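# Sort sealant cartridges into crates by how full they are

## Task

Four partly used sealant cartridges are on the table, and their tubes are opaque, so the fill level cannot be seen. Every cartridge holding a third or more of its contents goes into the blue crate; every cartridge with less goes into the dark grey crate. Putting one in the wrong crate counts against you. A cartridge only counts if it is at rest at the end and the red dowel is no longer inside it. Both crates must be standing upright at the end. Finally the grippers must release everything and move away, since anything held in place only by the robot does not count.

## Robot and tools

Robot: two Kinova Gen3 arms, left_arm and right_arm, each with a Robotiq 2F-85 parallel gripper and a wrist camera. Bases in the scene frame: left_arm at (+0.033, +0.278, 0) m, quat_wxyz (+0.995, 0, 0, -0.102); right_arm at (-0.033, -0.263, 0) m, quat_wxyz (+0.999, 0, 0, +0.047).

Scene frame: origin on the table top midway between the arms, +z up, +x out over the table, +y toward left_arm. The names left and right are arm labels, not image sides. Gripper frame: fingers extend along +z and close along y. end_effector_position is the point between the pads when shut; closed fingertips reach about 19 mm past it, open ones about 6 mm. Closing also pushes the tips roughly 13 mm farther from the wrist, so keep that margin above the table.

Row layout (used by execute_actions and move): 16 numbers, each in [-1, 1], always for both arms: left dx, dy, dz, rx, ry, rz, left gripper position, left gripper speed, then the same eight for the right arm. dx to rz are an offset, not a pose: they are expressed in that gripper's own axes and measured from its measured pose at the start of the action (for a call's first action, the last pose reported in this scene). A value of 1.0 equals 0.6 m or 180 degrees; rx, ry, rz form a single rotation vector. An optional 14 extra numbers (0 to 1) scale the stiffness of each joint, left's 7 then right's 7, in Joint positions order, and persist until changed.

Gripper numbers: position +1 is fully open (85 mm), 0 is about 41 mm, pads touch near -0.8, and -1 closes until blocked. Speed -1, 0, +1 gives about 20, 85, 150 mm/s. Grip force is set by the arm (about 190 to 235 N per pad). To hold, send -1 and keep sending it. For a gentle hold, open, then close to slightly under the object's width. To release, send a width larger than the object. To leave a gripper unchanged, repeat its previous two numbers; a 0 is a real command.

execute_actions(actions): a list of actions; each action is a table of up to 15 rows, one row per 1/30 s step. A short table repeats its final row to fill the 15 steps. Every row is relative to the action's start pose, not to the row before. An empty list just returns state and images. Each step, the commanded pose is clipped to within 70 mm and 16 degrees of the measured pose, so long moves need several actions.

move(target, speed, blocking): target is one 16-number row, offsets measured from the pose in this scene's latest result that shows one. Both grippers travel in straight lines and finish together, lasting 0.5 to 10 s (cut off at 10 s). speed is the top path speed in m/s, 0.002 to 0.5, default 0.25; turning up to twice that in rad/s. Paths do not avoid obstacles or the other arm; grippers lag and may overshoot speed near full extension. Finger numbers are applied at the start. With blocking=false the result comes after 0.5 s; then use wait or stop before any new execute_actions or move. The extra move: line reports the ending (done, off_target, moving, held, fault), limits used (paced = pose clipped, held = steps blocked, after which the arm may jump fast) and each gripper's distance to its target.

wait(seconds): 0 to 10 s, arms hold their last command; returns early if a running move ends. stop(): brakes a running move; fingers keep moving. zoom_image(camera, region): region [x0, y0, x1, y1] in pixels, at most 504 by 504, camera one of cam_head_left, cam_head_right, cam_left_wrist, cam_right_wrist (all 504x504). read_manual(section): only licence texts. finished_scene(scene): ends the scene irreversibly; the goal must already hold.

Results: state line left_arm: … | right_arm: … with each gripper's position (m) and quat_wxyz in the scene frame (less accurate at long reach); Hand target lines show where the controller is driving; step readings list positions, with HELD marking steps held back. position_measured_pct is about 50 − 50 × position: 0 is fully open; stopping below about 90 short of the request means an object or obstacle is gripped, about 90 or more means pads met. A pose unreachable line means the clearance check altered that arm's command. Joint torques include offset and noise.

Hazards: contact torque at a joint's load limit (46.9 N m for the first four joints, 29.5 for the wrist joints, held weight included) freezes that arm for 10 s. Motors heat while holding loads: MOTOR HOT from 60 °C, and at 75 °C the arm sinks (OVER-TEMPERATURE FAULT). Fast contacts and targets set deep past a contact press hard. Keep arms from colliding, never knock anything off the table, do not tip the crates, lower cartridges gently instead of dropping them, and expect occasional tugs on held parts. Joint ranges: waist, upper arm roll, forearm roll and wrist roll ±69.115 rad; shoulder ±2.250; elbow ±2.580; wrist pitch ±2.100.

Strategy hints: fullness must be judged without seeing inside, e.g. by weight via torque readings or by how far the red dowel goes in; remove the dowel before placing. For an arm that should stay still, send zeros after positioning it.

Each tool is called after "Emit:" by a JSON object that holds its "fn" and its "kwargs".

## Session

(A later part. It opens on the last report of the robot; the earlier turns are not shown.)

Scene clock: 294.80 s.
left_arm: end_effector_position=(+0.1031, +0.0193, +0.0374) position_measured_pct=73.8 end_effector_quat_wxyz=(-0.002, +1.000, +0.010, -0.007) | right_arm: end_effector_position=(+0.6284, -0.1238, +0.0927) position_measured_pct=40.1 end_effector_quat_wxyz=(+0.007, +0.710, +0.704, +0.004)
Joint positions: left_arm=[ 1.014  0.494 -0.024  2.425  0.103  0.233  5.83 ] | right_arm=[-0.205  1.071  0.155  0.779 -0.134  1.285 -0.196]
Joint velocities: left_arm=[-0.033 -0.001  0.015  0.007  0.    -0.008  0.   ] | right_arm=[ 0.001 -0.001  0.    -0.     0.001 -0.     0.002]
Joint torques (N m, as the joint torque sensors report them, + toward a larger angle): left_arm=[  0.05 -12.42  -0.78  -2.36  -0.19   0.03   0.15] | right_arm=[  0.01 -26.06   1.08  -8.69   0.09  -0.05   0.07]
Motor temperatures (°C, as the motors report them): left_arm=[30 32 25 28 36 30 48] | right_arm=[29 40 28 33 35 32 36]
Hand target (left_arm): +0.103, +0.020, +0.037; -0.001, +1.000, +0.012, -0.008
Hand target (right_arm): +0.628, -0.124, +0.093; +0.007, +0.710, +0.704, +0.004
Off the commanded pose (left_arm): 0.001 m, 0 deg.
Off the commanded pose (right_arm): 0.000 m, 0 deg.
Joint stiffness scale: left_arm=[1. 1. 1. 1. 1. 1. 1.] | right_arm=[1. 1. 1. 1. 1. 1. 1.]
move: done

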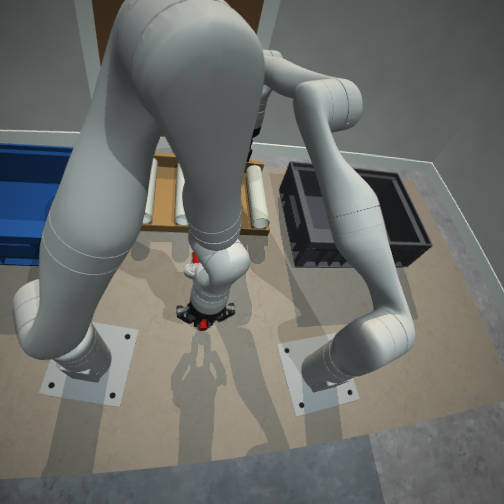

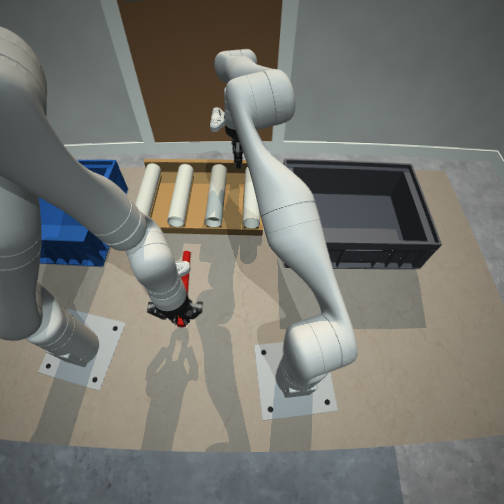

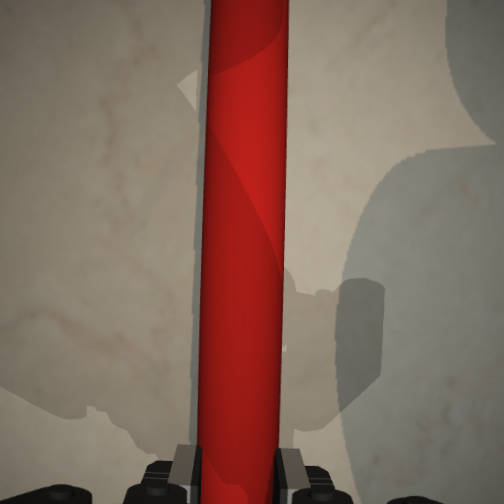

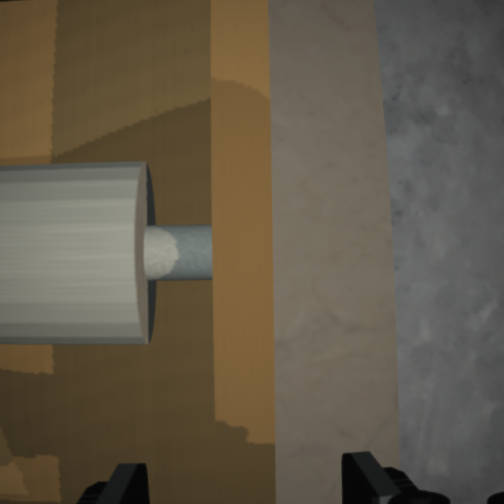

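Emit:
{"fn": "move", "kwargs": {"target": [0,0,0.007,0,0,0,-1,0, 0,0,-0.15,0,0,0,0.2,0.5], "speed": 0.15}}

Emit:
{"fn": "move", "kwargs": {"target": [0,0,0,0,0,0,1,0.5, -0.06,-0.27,0,0,0,0.5,1,0.5], "speed": 0.2}}

Scene clock: 300.40 s.
left_arm: end_effector_position=(+0.1046, +0.0187, +0.0343) position_measured_pct=73.8 end_effector_quat_wxyz=(-0.001, +1.000, +0.012, -0.007) | right_arm: end_effector_position=(+0.6266, -0.1196, +0.1802) position_measured_pct=40.1 end_effector_quat_wxyz=(+0.005, +0.706, +0.708, +0.005)
Joint positions: left_arm=[ 1.01   0.505 -0.023  2.426  0.103  0.219  5.83 ] | right_arm=[-0.202  1.015  0.161  0.616 -0.134  1.503 -0.201]
Joint velocities: left_arm=[-0.     0.001 -0.001 -0.    -0.    -0.001 -0.   ] | right_arm=[ 0.001 -0.001 -0.    -0.003 -0.    -0.    -0.002]
Joint torques (N m, as the joint torque sensors report them, + toward a larger angle): left_arm=[ -0.1  -12.42  -0.4   -1.9   -0.01  -0.08   0.11] | right_arm=[  0.72 -25.06   1.36  -8.38   0.31   0.1    0.03]
Motor temperatures (°C, as the motors report them): left_arm=[30 32 25 28 36 30 48] | right_arm=[29 40 28 33 35 32 36]
Hand target (left_arm): +0.103, +0.019, +0.033; -0.002, +1.000, +0.010, -0.007
Hand target (right_arm): +0.627, -0.123, +0.183; +0.007, +0.710, +0.704, +0.004
Off the commanded pose (left_arm): 0.002 m, 0 deg.
Off the commanded pose (right_arm): 0.005 m, 1 deg.
Joint stiffness scale: left_arm=[1. 1. 1. 1. 1. 1. 1.] | right_arm=[1. 1. 1. 1. 1. 1. 1.]
move: off_target (right_arm)

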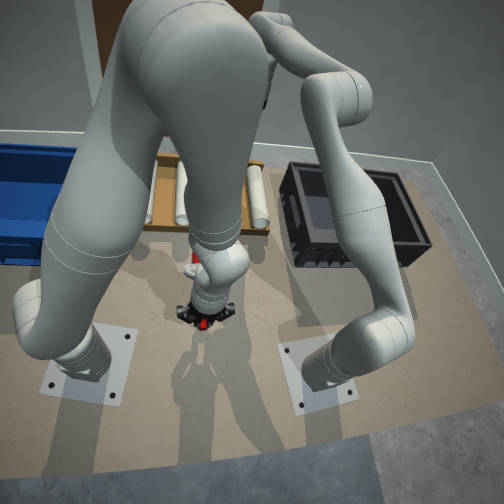

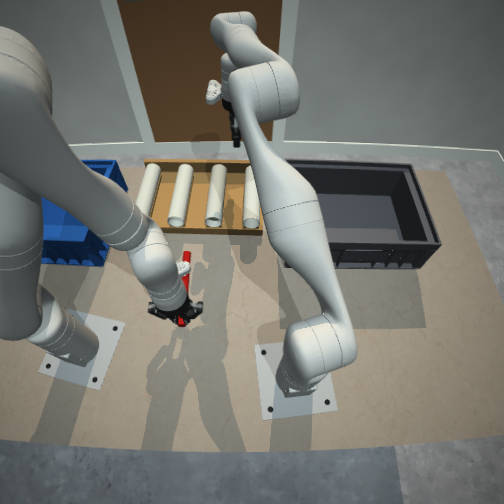

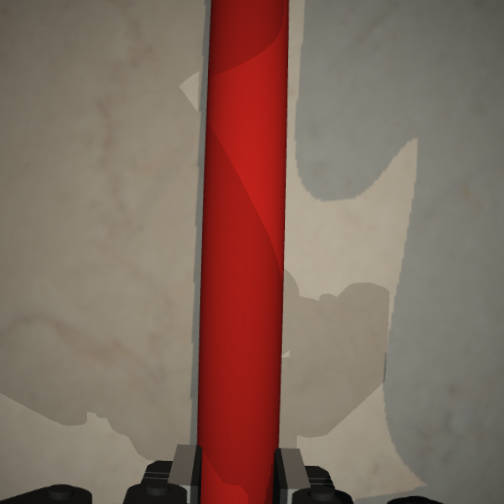

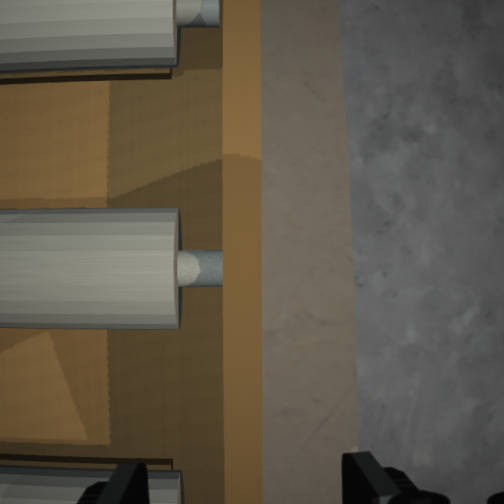

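Scene clock: 304.70 s.
left_arm: end_effector_position=(+0.1046, +0.0187, +0.0343) position_measured_pct=0.0 end_effector_quat_wxyz=(-0.001, +1.000, +0.012, -0.007) | right_arm: end_effector_position=(+0.4649, -0.1585, +0.1773) position_measured_pct=0.0 end_effector_quat_wxyz=(+0.002, +1.000, +0.004, +0.004)
Joint positions: left_arm=[ 1.01   0.505 -0.023  2.426  0.103  0.219  5.83 ] | right_arm=[-0.367  0.595  0.328  1.497 -0.2    1.076 -1.655]
Joint velocities: left_arm=[ 0. -0.  0. -0. -0.  0.  0.] | right_arm=[ 0.    -0.008  0.     0.003  0.001 -0.002 -0.007]
Joint torques (N m, as the joint torque sensors report them, + toward a larger angle): left_arm=[ -0.24 -12.07  -0.25  -1.87  -0.24  -0.05   0.07] | right_arm=[  0.03 -17.2    1.98  -7.38   0.28  -0.1    0.03]
Motor temperatures (°C, as the motors report them): left_arm=[30 32 25 28 36 30 48] | right_arm=[29 40 28 33 35 32 36]
Hand target (left_arm): +0.105, +0.019, +0.034; -0.001, +1.000, +0.012, -0.007
Hand target (right_arm): +0.465, -0.156, +0.178; -0.000, +1.000, +0.001, +0.007
Off the commanded pose (left_arm): 0.000 m, 0 deg.
Off the commanded pose (right_arm): 0.003 m, 1 deg.
Joint stiffness scale: left_arm=[1. 1. 1. 1. 1. 1. 1.] | right_arm=[1. 1. 1. 1. 1. 1. 1.]
move: done

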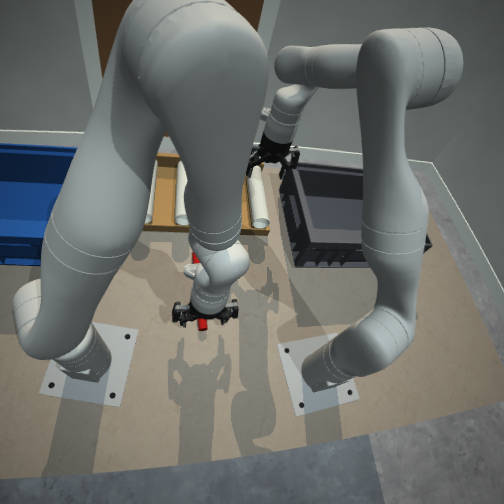

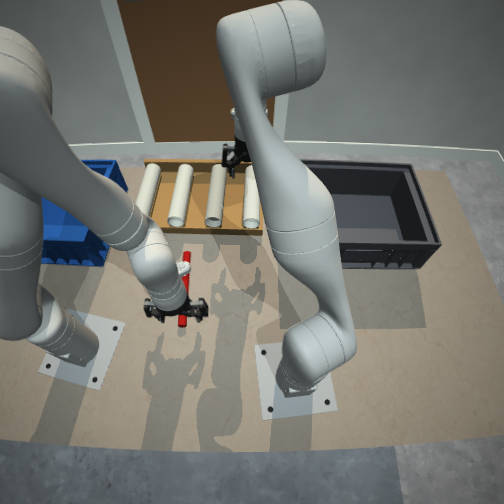

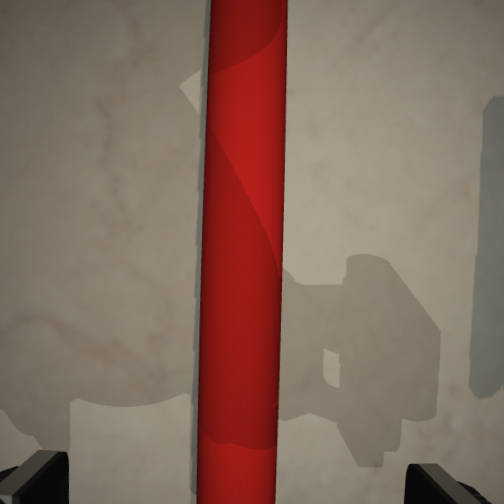

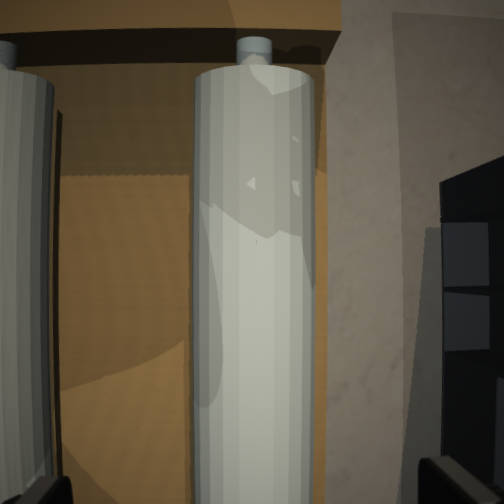

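Emit:
{"fn": "move", "kwargs": {"target": [0,0,-0.2,0,0,0,1,0.5, 0,0.005,0.163,0,0,0,1,0.5], "speed": 0.12}}

Scene clock: 315.70 s.
left_arm: end_effector_position=(+0.1040, +0.0182, +0.1522) position_measured_pct=0.0 end_effector_quat_wxyz=(-0.001, +1.000, +0.012, -0.010) | right_arm: end_effector_position=(+0.4665, -0.1631, +0.0821) position_measured_pct=0.0 end_effector_quat_wxyz=(+0.005, +1.000, +0.004, +0.006)
Joint positions: left_arm=[ 1.045  0.153 -0.064  2.272  0.042  0.726  5.89 ] | right_arm=[-0.328  0.724  0.273  1.608 -0.228  0.833 -1.624]
Joint velocities: left_arm=[ 0.001 -0.006  0.001 -0.001 -0.     0.001  0.   ] | right_arm=[ 0.004  0.002 -0.004 -0.002 -0.001 -0.001 -0.001]
Joint torques (N m, as the joint torque sensors report them, + toward a larger angle): left_arm=[-0.23 -9.67 -0.5  -5.99 -0.27 -0.01  0.08] | right_arm=[  0.27 -19.44   1.92  -6.39  -0.05   0.2    0.53]
Motor temperatures (°C, as the motors report them): left_arm=[30 32 25 28 36 30 48] | right_arm=[29 40 28 33 35 32 36]
Hand target (left_arm): +0.106, +0.018, +0.154; -0.001, +1.000, +0.012, -0.007
Hand target (right_arm): +0.466, -0.162, +0.079; +0.002, +1.000, +0.004, +0.004
Off the commanded pose (left_arm): 0.003 m, 0 deg.
Off the commanded pose (right_arm): 0.003 m, 0 deg.
Joint stiffness scale: left_arm=[1. 1. 1. 1. 1. 1. 1.] | right_arm=[1. 1. 1. 1. 1. 1. 1.]
move: done

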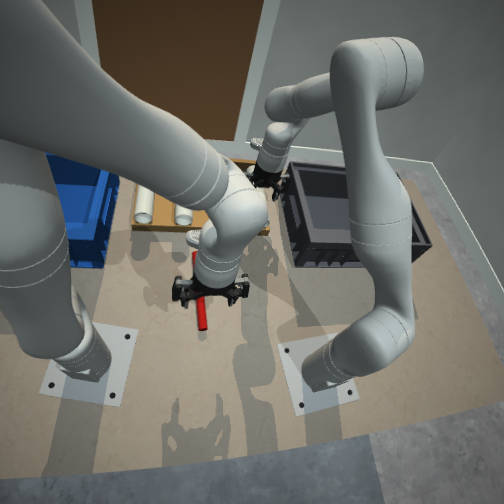

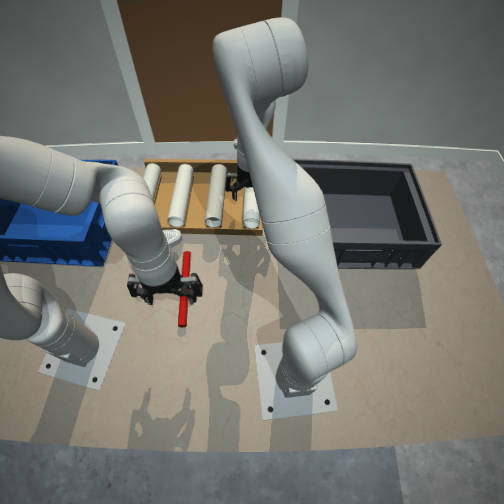

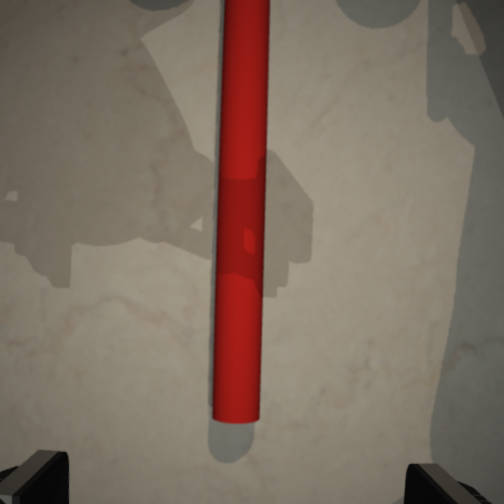

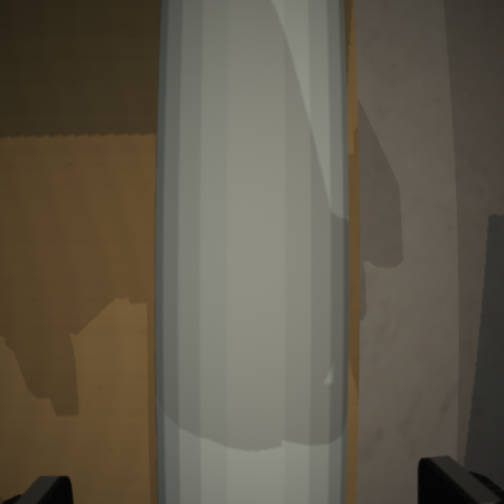

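Emit:
{"fn": "move", "kwargs": {"target": [0.615,-0.219,-0.047,0,0,0,1,0.5, 0,0,0.004,0,0,0,-1,0], "speed": 0.25}}

Scene clock: 323.73 s.
left_arm: end_effector_position=(+0.4711, +0.1584, +0.1753) position_measured_pct=0.0 end_effector_quat_wxyz=(-0.003, +1.000, +0.013, -0.006) | right_arm: end_effector_position=(+0.4669, -0.1636, +0.0830) position_measured_pct=50.0 end_effector_quat_wxyz=(+0.004, +1.000, +0.003, +0.006)
Joint positions: left_arm=[ 0.284  0.506 -0.407  1.659  0.221  1.035  4.749] | right_arm=[-0.327  0.722  0.273  1.608 -0.228  0.833 -1.624]
Joint velocities: left_arm=[-0.007  0.003 -0.001 -0.001  0.     0.    -0.   ] | right_arm=[ 0.001  0.001  0.     0.001 -0.    -0.001  0.001]
Joint torques (N m, as the joint torque sensors report them, + toward a larger angle): left_arm=[ -0.1  -17.37  -2.1   -7.86  -0.32   0.02   0.25] | right_arm=[ -1.83 -14.88  -0.15  -6.04  -1.11  -0.78   0.43]
Motor temperatures (°C, as the motors report them): left_arm=[30 32 25 28 36 30 48] | right_arm=[29 39 28 33 35 32 36]
Hand target (left_arm): +0.470, +0.156, +0.174; -0.000, +1.000, +0.012, -0.009
Hand target (right_arm): +0.466, -0.163, +0.080; +0.005, +1.000, +0.004, +0.006
Off the commanded pose (left_arm): 0.002 m, 0 deg.
Off the commanded pose (right_arm): 0.003 m, 0 deg.
Joint stiffness scale: left_arm=[1. 1. 1. 1. 1. 1. 1.] | right_arm=[1. 1. 1. 1. 1. 1. 1.]
move: done

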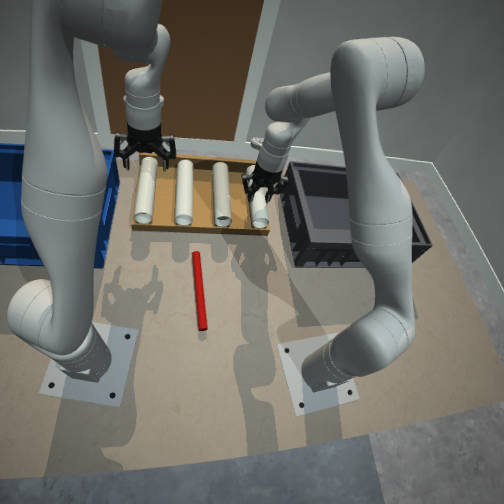

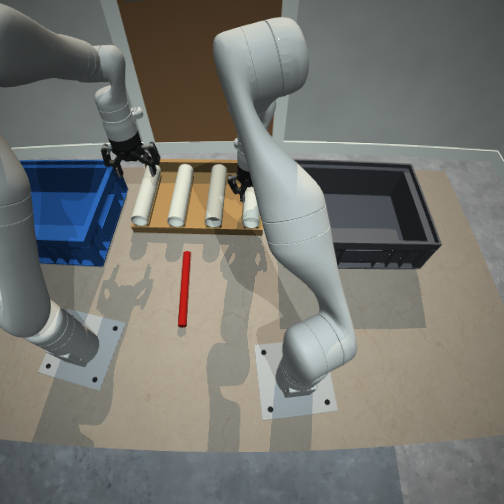

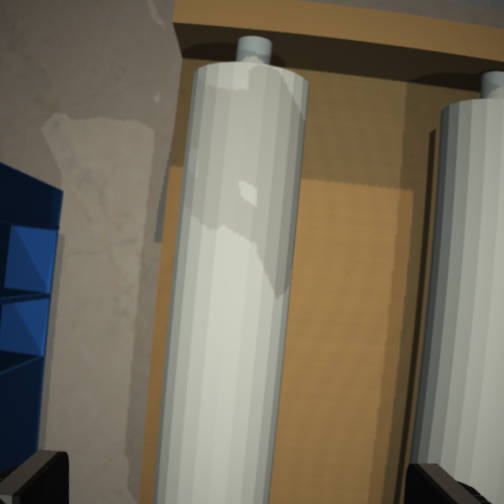

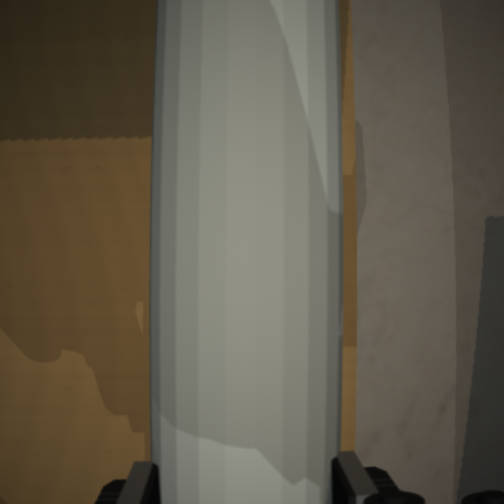

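Emit:
{"fn": "move", "kwargs": {"target": [0,-0.018,0.158,0,0,0.02,1,0.5, 0,0,-0.28,0,0,0,-1,0], "speed": 0.12}}

Scene clock: 336.00 s.
left_arm: end_effector_position=(+0.4706, +0.1717, +0.0833) position_measured_pct=0.0 end_effector_quat_wxyz=(-0.005, +1.000, -0.018, -0.005) | right_arm: end_effector_position=(+0.4649, -0.1596, +0.2483) position_measured_pct=50.4 end_effector_quat_wxyz=(+0.000, +1.000, +0.005, +0.005)
Joint positions: left_arm=[ 0.215  0.637 -0.344  1.785  0.276  0.779  4.614] | right_arm=[-0.369  0.525  0.345  1.371 -0.177  1.266 -1.671]
Joint velocities: left_arm=[-0.007  0.002  0.005  0.     0.    -0.002  0.   ] | right_arm=[-0.003 -0.002  0.003  0.001  0.     0.001 -0.   ]
Joint torques (N m, as the joint torque sensors report them, + toward a larger angle): left_arm=[ -0.41 -18.44  -1.91  -6.2   -0.05  -0.06   0.  ] | right_arm=[  0.02 -17.85   2.56  -9.06   0.35  -0.03   0.26]
Motor temperatures (°C, as the motors report them): left_arm=[30 32 25 28 36 30 48] | right_arm=[29 39 28 33 35 32 36]
Hand target (left_arm): +0.470, +0.170, +0.081; -0.003, +1.000, -0.019, -0.006
Hand target (right_arm): +0.465, -0.162, +0.251; +0.004, +1.000, +0.003, +0.006
Off the commanded pose (left_arm): 0.003 m, 0 deg.
Off the commanded pose (right_arm): 0.004 m, 1 deg.
Joint stiffness scale: left_arm=[1. 1. 1. 1. 1. 1. 1.] | right_arm=[1. 1. 1. 1. 1. 1. 1.]
move: off_target (right_arm)

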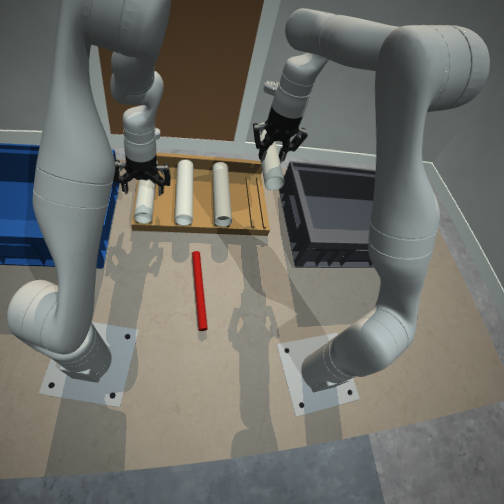

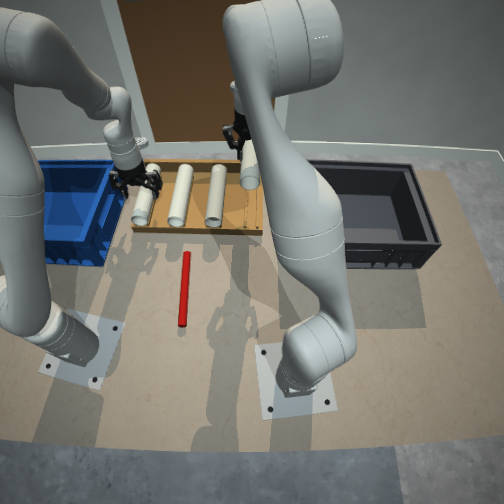

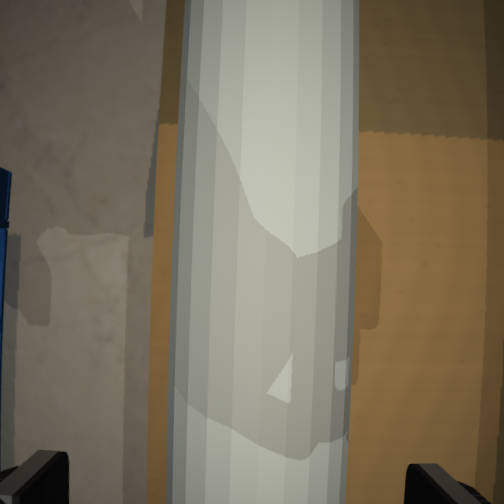

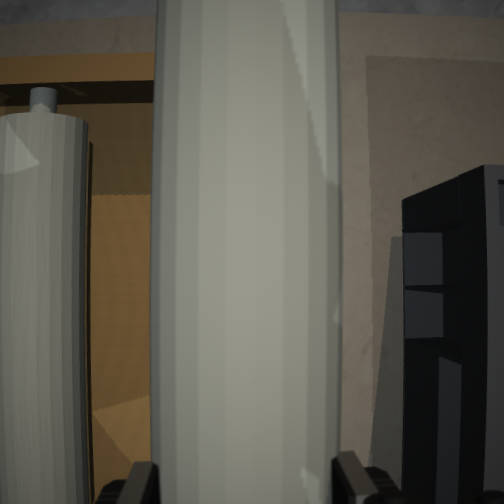

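Emit:
{"fn": "move", "kwargs": {"target": [0,0.008,0.004,0,0,0,1,0.5, -0.058,0.483,0,0,0,0.5,-1,0], "speed": 0.25}}

Emit:
{"fn": "move", "kwargs": {"target": [0,0,0,0,0,0,-1,0, 0,0,0.27,0,0,0,-1,0], "speed": 0.12}}

Scene clock: 349.33 s.
left_arm: end_effector_position=(+0.4693, +0.1685, +0.0821) position_measured_pct=0.0 end_effector_quat_wxyz=(-0.006, +1.000, -0.021, -0.006) | right_arm: end_effector_position=(+0.4326, -0.4514, +0.2493) position_measured_pct=50.4 end_effector_quat_wxyz=(+0.000, +0.714, -0.700, +0.007)
Joint positions: left_arm=[ 0.223  0.64  -0.344  1.785  0.276  0.779  4.616] | right_arm=[-0.008  0.576  0.742  1.407 -0.389  1.294 -2.462]
Joint velocities: left_arm=[ 0.     0.001 -0.001  0.    -0.    -0.    -0.001] | right_arm=[ 0.007  0.    -0.    -0.     0.    -0.001 -0.004]
Joint torques (N m, as the joint torque sensors report them, + toward a larger angle): left_arm=[ -0.26 -18.59  -2.06  -5.91  -0.17   0.21   0.14] | right_arm=[  0.13 -17.2    3.67  -7.74   0.16   0.12  -0.17]
Motor temperatures (°C, as the motors report them): left_arm=[30 32 25 28 36 30 48] | right_arm=[29 39 28 33 35 32 36]
Hand target (left_arm): +0.470, +0.167, +0.081; -0.005, +1.000, -0.018, -0.005
Hand target (right_arm): +0.433, -0.451, +0.249; -0.002, +0.711, -0.703, +0.005
Off the commanded pose (left_arm): 0.002 m, 0 deg.
Off the commanded pose (right_arm): 0.002 m, 1 deg.
Joint stiffness scale: left_arm=[1. 1. 1. 1. 1. 1. 1.] | right_arm=[1. 1. 1. 1. 1. 1. 1.]
move: done

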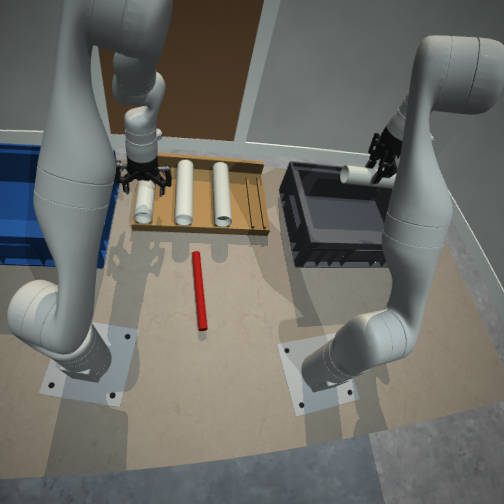

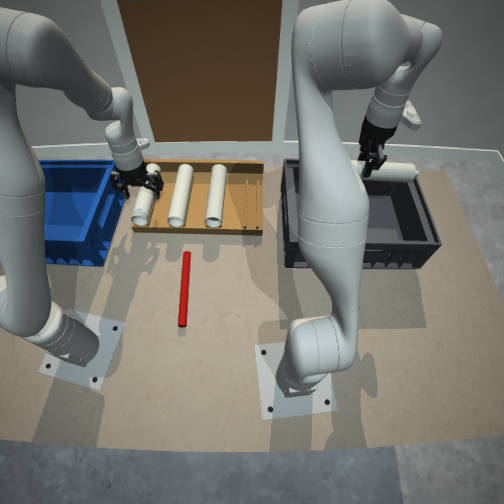

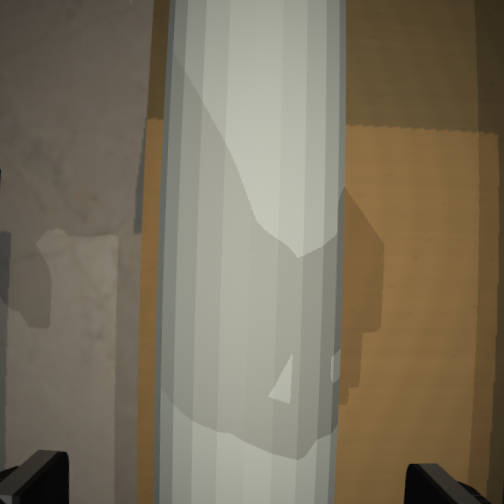

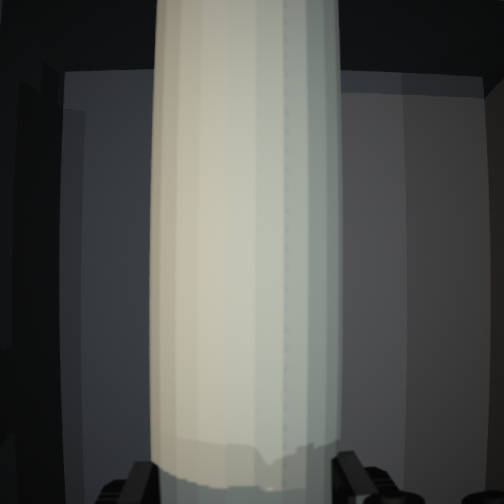

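Scene clock: 351.13 s.
left_arm: end_effector_position=(+0.4694, +0.1672, +0.0835) position_measured_pct=53.6 end_effector_quat_wxyz=(-0.005, +1.000, -0.022, -0.005) | right_arm: end_effector_position=(+0.4341, -0.4537, +0.0900) position_measured_pct=50.4 end_effector_quat_wxyz=(+0.002, +0.714, -0.700, +0.008)
Joint positions: left_arm=[ 0.224  0.637 -0.343  1.785  0.277  0.78   4.616] | right_arm=[ 0.062  0.763  0.603  1.634 -0.514  0.894 -2.357]
Joint velocities: left_arm=[-0.     0.002 -0.002 -0.    -0.     0.    -0.   ] | right_arm=[ 0.006  0.001 -0.006  0.001 -0.    -0.001 -0.001]
Joint torques (N m, as the joint torque sensors report them, + toward a larger angle): left_arm=[ -2.21 -13.31  -3.84  -5.55  -1.17  -1.3   -0.05] | right_arm=[  0.76 -19.07   5.81  -6.26   0.17   0.19   0.23]
Motor temperatures (°C, as the motors report them): left_arm=[30 32 25 28 36 30 48] | right_arm=[29 39 28 33 35 32 36]
Hand target (left_arm): +0.469, +0.169, +0.082; -0.006, +1.000, -0.021, -0.006
Hand target (right_arm): +0.434, -0.453, +0.087; +0.000, +0.714, -0.700, +0.007
Off the commanded pose (left_arm): 0.002 m, 0 deg.
Off the commanded pose (right_arm): 0.003 m, 0 deg.
Joint stiffness scale: left_arm=[1. 1. 1. 1. 1. 1. 1.] | right_arm=[1. 1. 1. 1. 1. 1. 1.]
move: done

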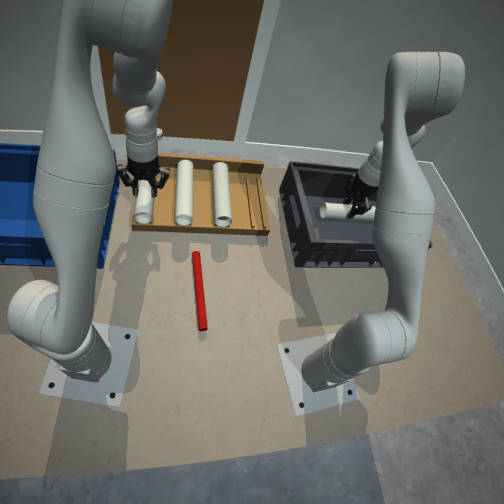

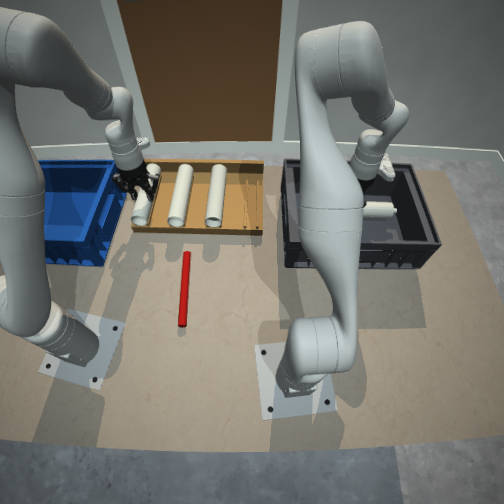

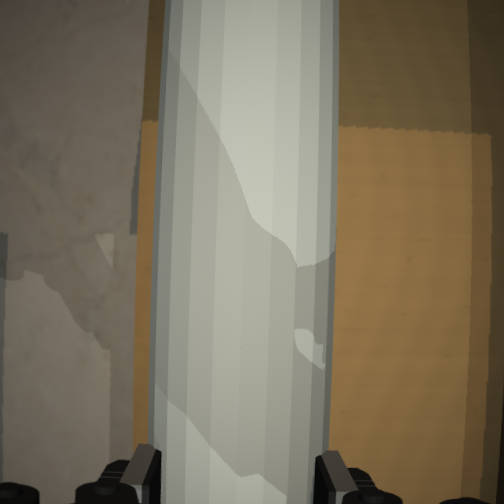

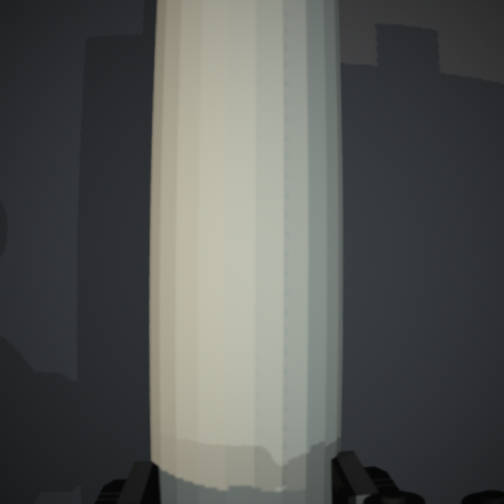

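Emit:
{"fn": "move", "kwargs": {"target": [0,0,-0.28,0,0,0,-1,0, 0,0,0.04,0,0,0,-1,0], "speed": 0.12}}

Scene clock: 360.93 s.
left_arm: end_effector_position=(+0.4709, +0.1622, +0.2486) position_measured_pct=53.6 end_effector_quat_wxyz=(-0.001, +1.000, -0.024, -0.007) | right_arm: end_effector_position=(+0.4346, -0.4549, +0.0687) position_measured_pct=50.4 end_effector_quat_wxyz=(+0.003, +0.715, -0.699, +0.010)
Joint positions: left_arm=[ 0.268  0.421 -0.398  1.531  0.168  1.237  4.712] | right_arm=[ 0.086  0.791  0.561  1.648 -0.514  0.838 -2.357]
Joint velocities: left_arm=[-0.001 -0.004 -0.001 -0.001 -0.    -0.     0.   ] | right_arm=[ 0.004  0.001 -0.003  0.001 -0.001 -0.001  0.001]
Joint torques (N m, as the joint torque sensors report them, + toward a larger angle): left_arm=[ -0.12 -19.38  -2.15 -10.15  -0.17  -0.24   0.06] | right_arm=[ -0.09 -18.76   4.18  -6.19   0.38  -0.05   0.32]
Motor temperatures (°C, as the motors report them): left_arm=[30 32 25 28 36 30 48] | right_arm=[29 39 28 33 35 32 36]
Hand target (left_arm): +0.471, +0.165, +0.251; -0.004, +1.000, -0.022, -0.006
Hand target (right_arm): +0.434, -0.454, +0.066; +0.002, +0.714, -0.700, +0.008
Off the commanded pose (left_arm): 0.004 m, 1 deg.
Off the commanded pose (right_arm): 0.003 m, 0 deg.
Joint stiffness scale: left_arm=[1. 1. 1. 1. 1. 1. 1.] | right_arm=[1. 1. 1. 1. 1. 1. 1.]
move: off_target (left_arm)

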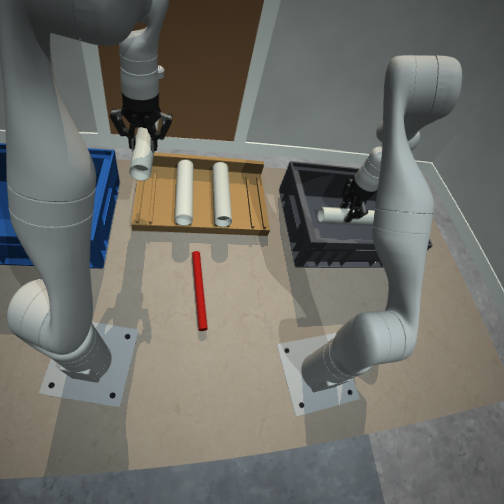

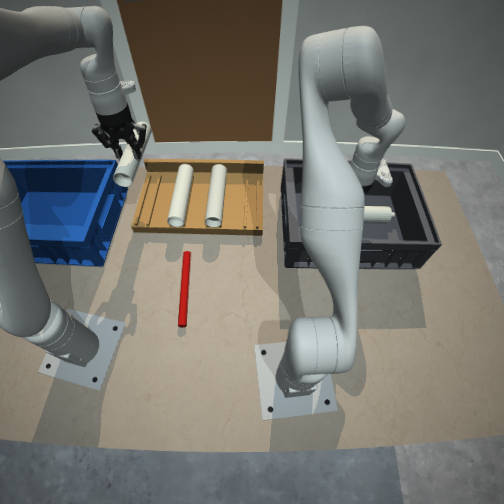

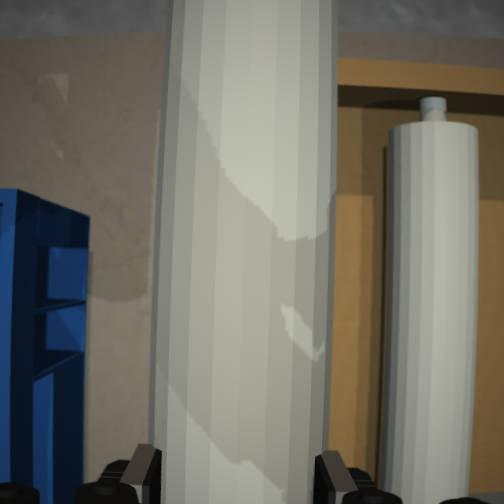

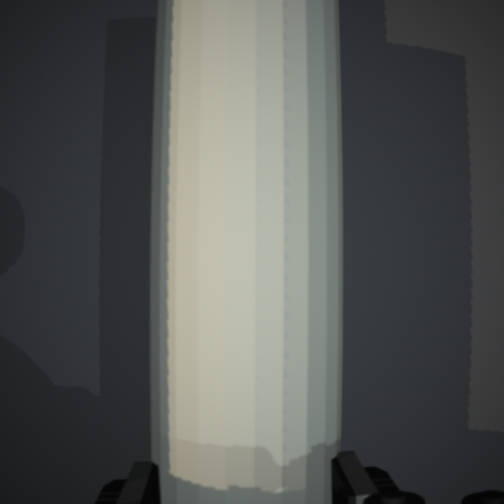

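Emit:
{"fn": "move", "kwargs": {"target": [-0.01,-0.514,0,0,0,0.485,-1,0, 0,0,0,0,0,0,0.6,0], "speed": 0.2}}

Scene clock: 371.00 s.
left_arm: end_effector_position=(+0.4795, +0.4730, +0.2510) position_measured_pct=53.6 end_effector_quat_wxyz=(-0.001, +0.708, -0.706, -0.008) | right_arm: end_effector_position=(+0.4346, -0.4550, +0.0686) position_measured_pct=19.8 end_effector_quat_wxyz=(+0.003, +0.715, -0.699, +0.010)
Joint positions: left_arm=[-0.426  0.488 -0.369  1.412  0.161  1.276  2.547] | right_arm=[ 0.086  0.791  0.561  1.648 -0.514  0.838 -2.357]
Joint velocities: left_arm=[-0.006  0.002  0.    -0.001 -0.     0.    -0.   ] | right_arm=[-0.001 -0.    -0.    -0.001  0.     0.001  0.001]
Joint torques (N m, as the joint torque sensors report them, + toward a larger angle): left_arm=[ -0.14 -20.77  -1.76 -10.43   0.1    0.1    0.15] | right_arm=[ -0.31 -18.34   4.76  -5.89   0.14   0.11   0.21]
Motor temperatures (°C, as the motors report them): left_arm=[30 32 25 28 36 30 48] | right_arm=[29 39 28 33 35 32 36]
Hand target (left_arm): +0.481, +0.470, +0.250; +0.003, +0.706, -0.708, -0.005
Hand target (right_arm): +0.435, -0.455, +0.069; +0.003, +0.715, -0.699, +0.010
Off the commanded pose (left_arm): 0.003 m, 1 deg.
Off the commanded pose (right_arm): 0.000 m, 0 deg.
Joint stiffness scale: left_arm=[1. 1. 1. 1. 1. 1. 1.] | right_arm=[1. 1. 1. 1. 1. 1. 1.]
move: done

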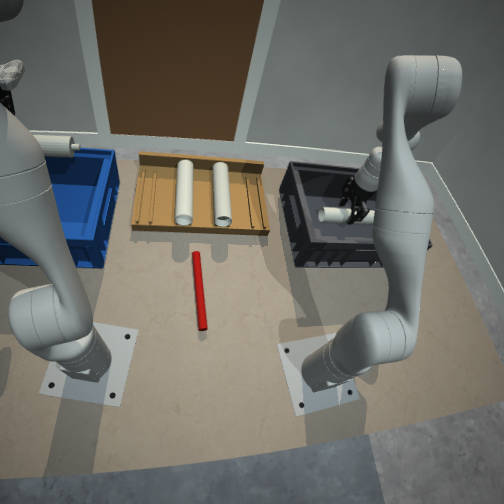

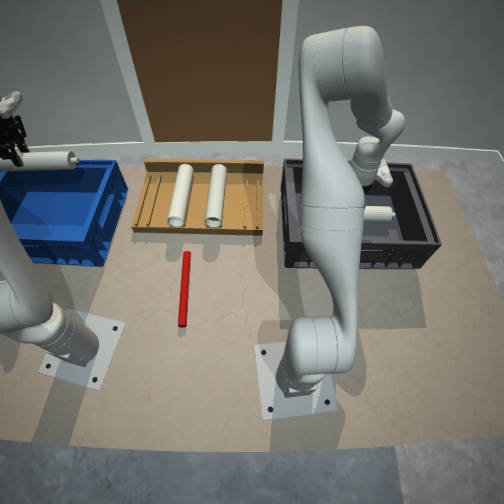

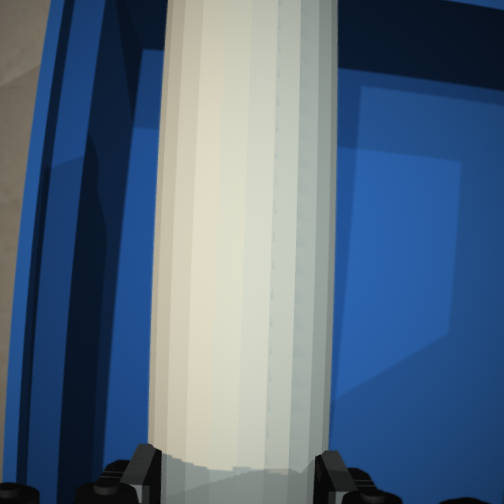

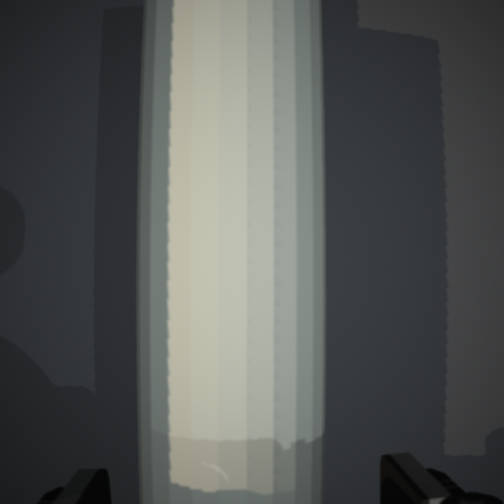

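Emit:
{"fn": "move", "kwargs": {"target": [-0.025,0.025,0.29,0,0,0,-1,0, 0,0,-0.3,0,0,0,0.6,0], "speed": 0.13}}

Scene clock: 382.07 s.
left_arm: end_effector_position=(+0.4619, +0.4926, +0.0803) position_measured_pct=53.6 end_effector_quat_wxyz=(-0.002, +0.709, -0.705, -0.011) | right_arm: end_effector_position=(+0.4344, -0.4506, +0.2458) position_measured_pct=19.8 end_effector_quat_wxyz=(+0.000, +0.716, -0.698, +0.008)
Joint positions: left_arm=[-0.499  0.685 -0.322  1.692  0.249  0.807  2.426] | right_arm=[ 0.004  0.574  0.712  1.41  -0.375  1.28  -2.473]
Joint velocities: left_arm=[-0.007  0.004  0.007  0.    -0.    -0.001  0.   ] | right_arm=[-0.004 -0.001  0.005 -0.002  0.     0.003 -0.001]
Joint torques (N m, as the joint torque sensors report them, + toward a larger angle): left_arm=[ -0.27 -21.8   -2.33  -7.3   -0.17  -0.06   0.2 ] | right_arm=[  0.68 -16.52   3.57  -8.53   0.11   0.     0.07]
Motor temperatures (°C, as the motors report them): left_arm=[30 32 25 28 36 30 48] | right_arm=[29 39 28 33 35 32 36]
Hand target (left_arm): +0.462, +0.491, +0.078; -0.001, +0.709, -0.705, -0.009
Hand target (right_arm): +0.433, -0.452, +0.249; +0.003, +0.715, -0.699, +0.009
Off the commanded pose (left_arm): 0.004 m, 0 deg.
Off the commanded pose (right_arm): 0.003 m, 0 deg.
Joint stiffness scale: left_arm=[1. 1. 1. 1. 1. 1. 1.] | right_arm=[1. 1. 1. 1. 1. 1. 1.]
move: off_target (left_arm)

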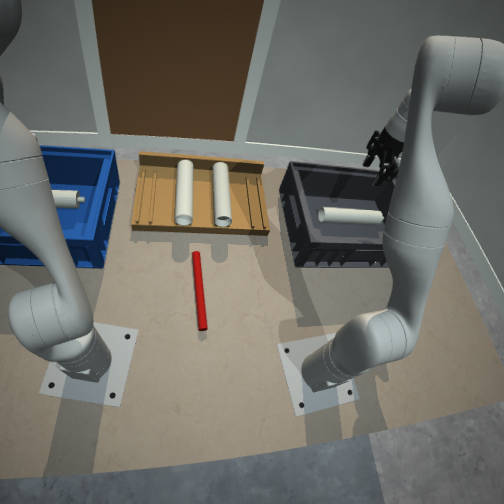

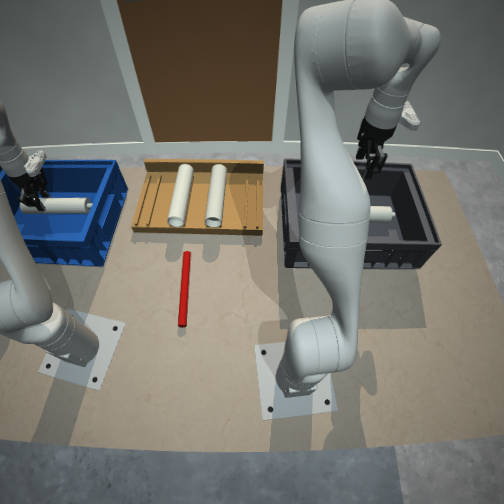

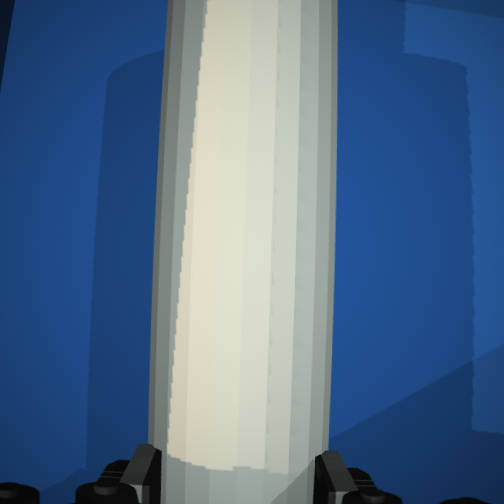

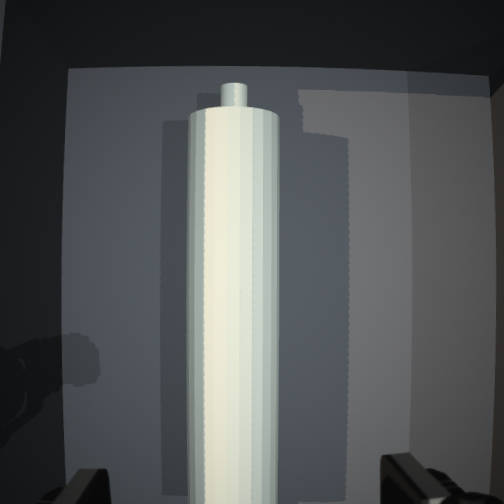

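Emit:
{"fn": "move", "kwargs": {"target": [0,0,0.02,0,0,0,-1,0, -0.843,-0.079,0.11,0,0,-0.478,1,0.5], "speed": 0.3}}

Scene clock: 393.83 s.
left_arm: end_effector_position=(+0.4615, +0.4948, +0.0709) position_measured_pct=53.6 end_effector_quat_wxyz=(-0.003, +0.710, -0.705, -0.013) | right_arm: end_effector_position=(+0.4701, +0.0575, +0.1767) position_measured_pct=0.0 end_effector_quat_wxyz=(-0.001, +1.000, -0.028, +0.006)
Joint positions: left_arm=[-0.504  0.701 -0.316  1.699  0.249  0.782  2.426] | right_arm=[-0.625  0.783  0.226  1.119 -0.162  1.245 -2.134]
Joint velocities: left_arm=[-0.     0.002  0.    -0.    -0.     0.    -0.   ] | right_arm=[-0.002  0.004 -0.001 -0.002 -0.001 -0.     0.   ]
Joint torques (N m, as the joint torque sensors report them, + toward a larger angle): left_arm=[ -0.46 -21.43  -2.16  -7.03  -0.25   0.18   0.29] | right_arm=[  0.8  -22.06   2.24  -8.91   0.18   0.04   0.54]
Motor temperatures (°C, as the motors report them): left_arm=[30 32 25 28 36 30 48] | right_arm=[29 39 28 33 35 32 36]
Hand target (left_arm): +0.462, +0.493, +0.068; -0.002, +0.709, -0.705, -0.011
Hand target (right_arm): +0.470, +0.057, +0.175; +0.003, +1.000, -0.023, +0.006
Off the commanded pose (left_arm): 0.003 m, 0 deg.
Off the commanded pose (right_arm): 0.003 m, 1 deg.
Joint stiffness scale: left_arm=[1. 1. 1. 1. 1. 1. 1.] | right_arm=[1. 1. 1. 1. 1. 1. 1.]
move: done

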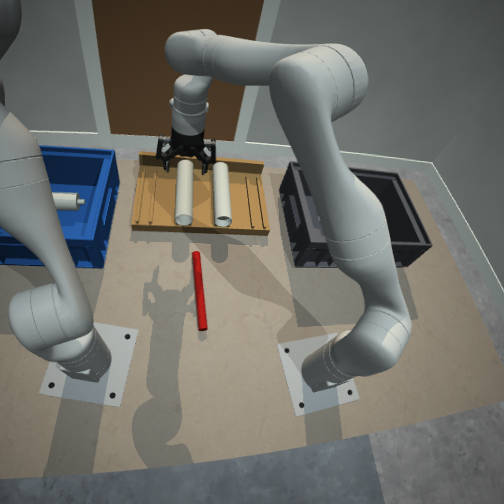

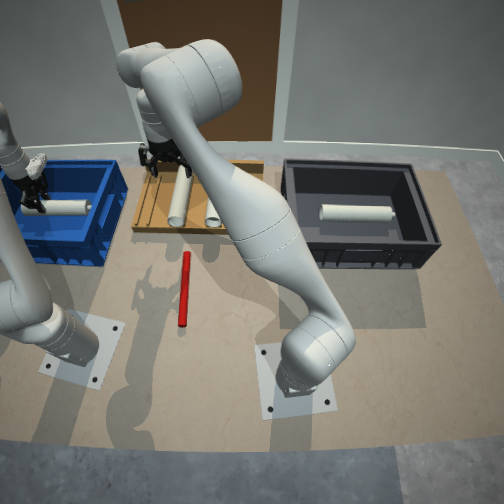

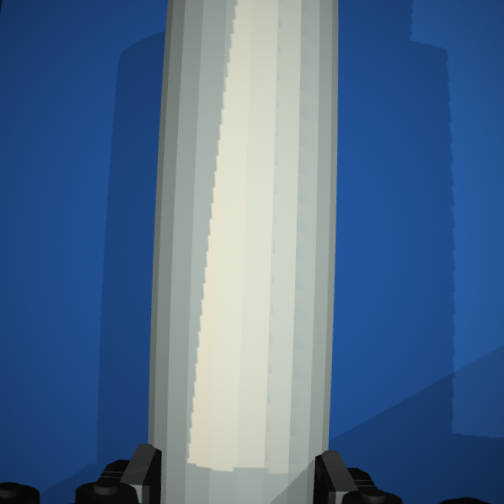

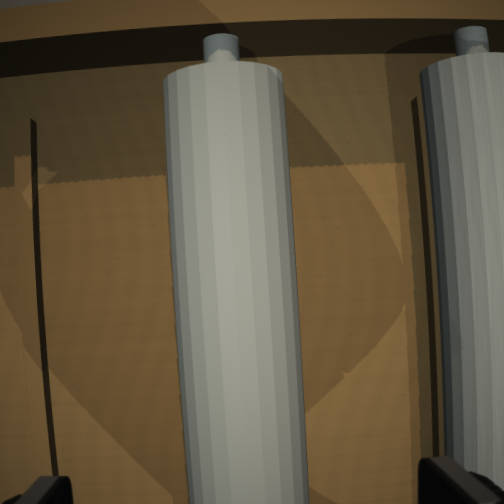

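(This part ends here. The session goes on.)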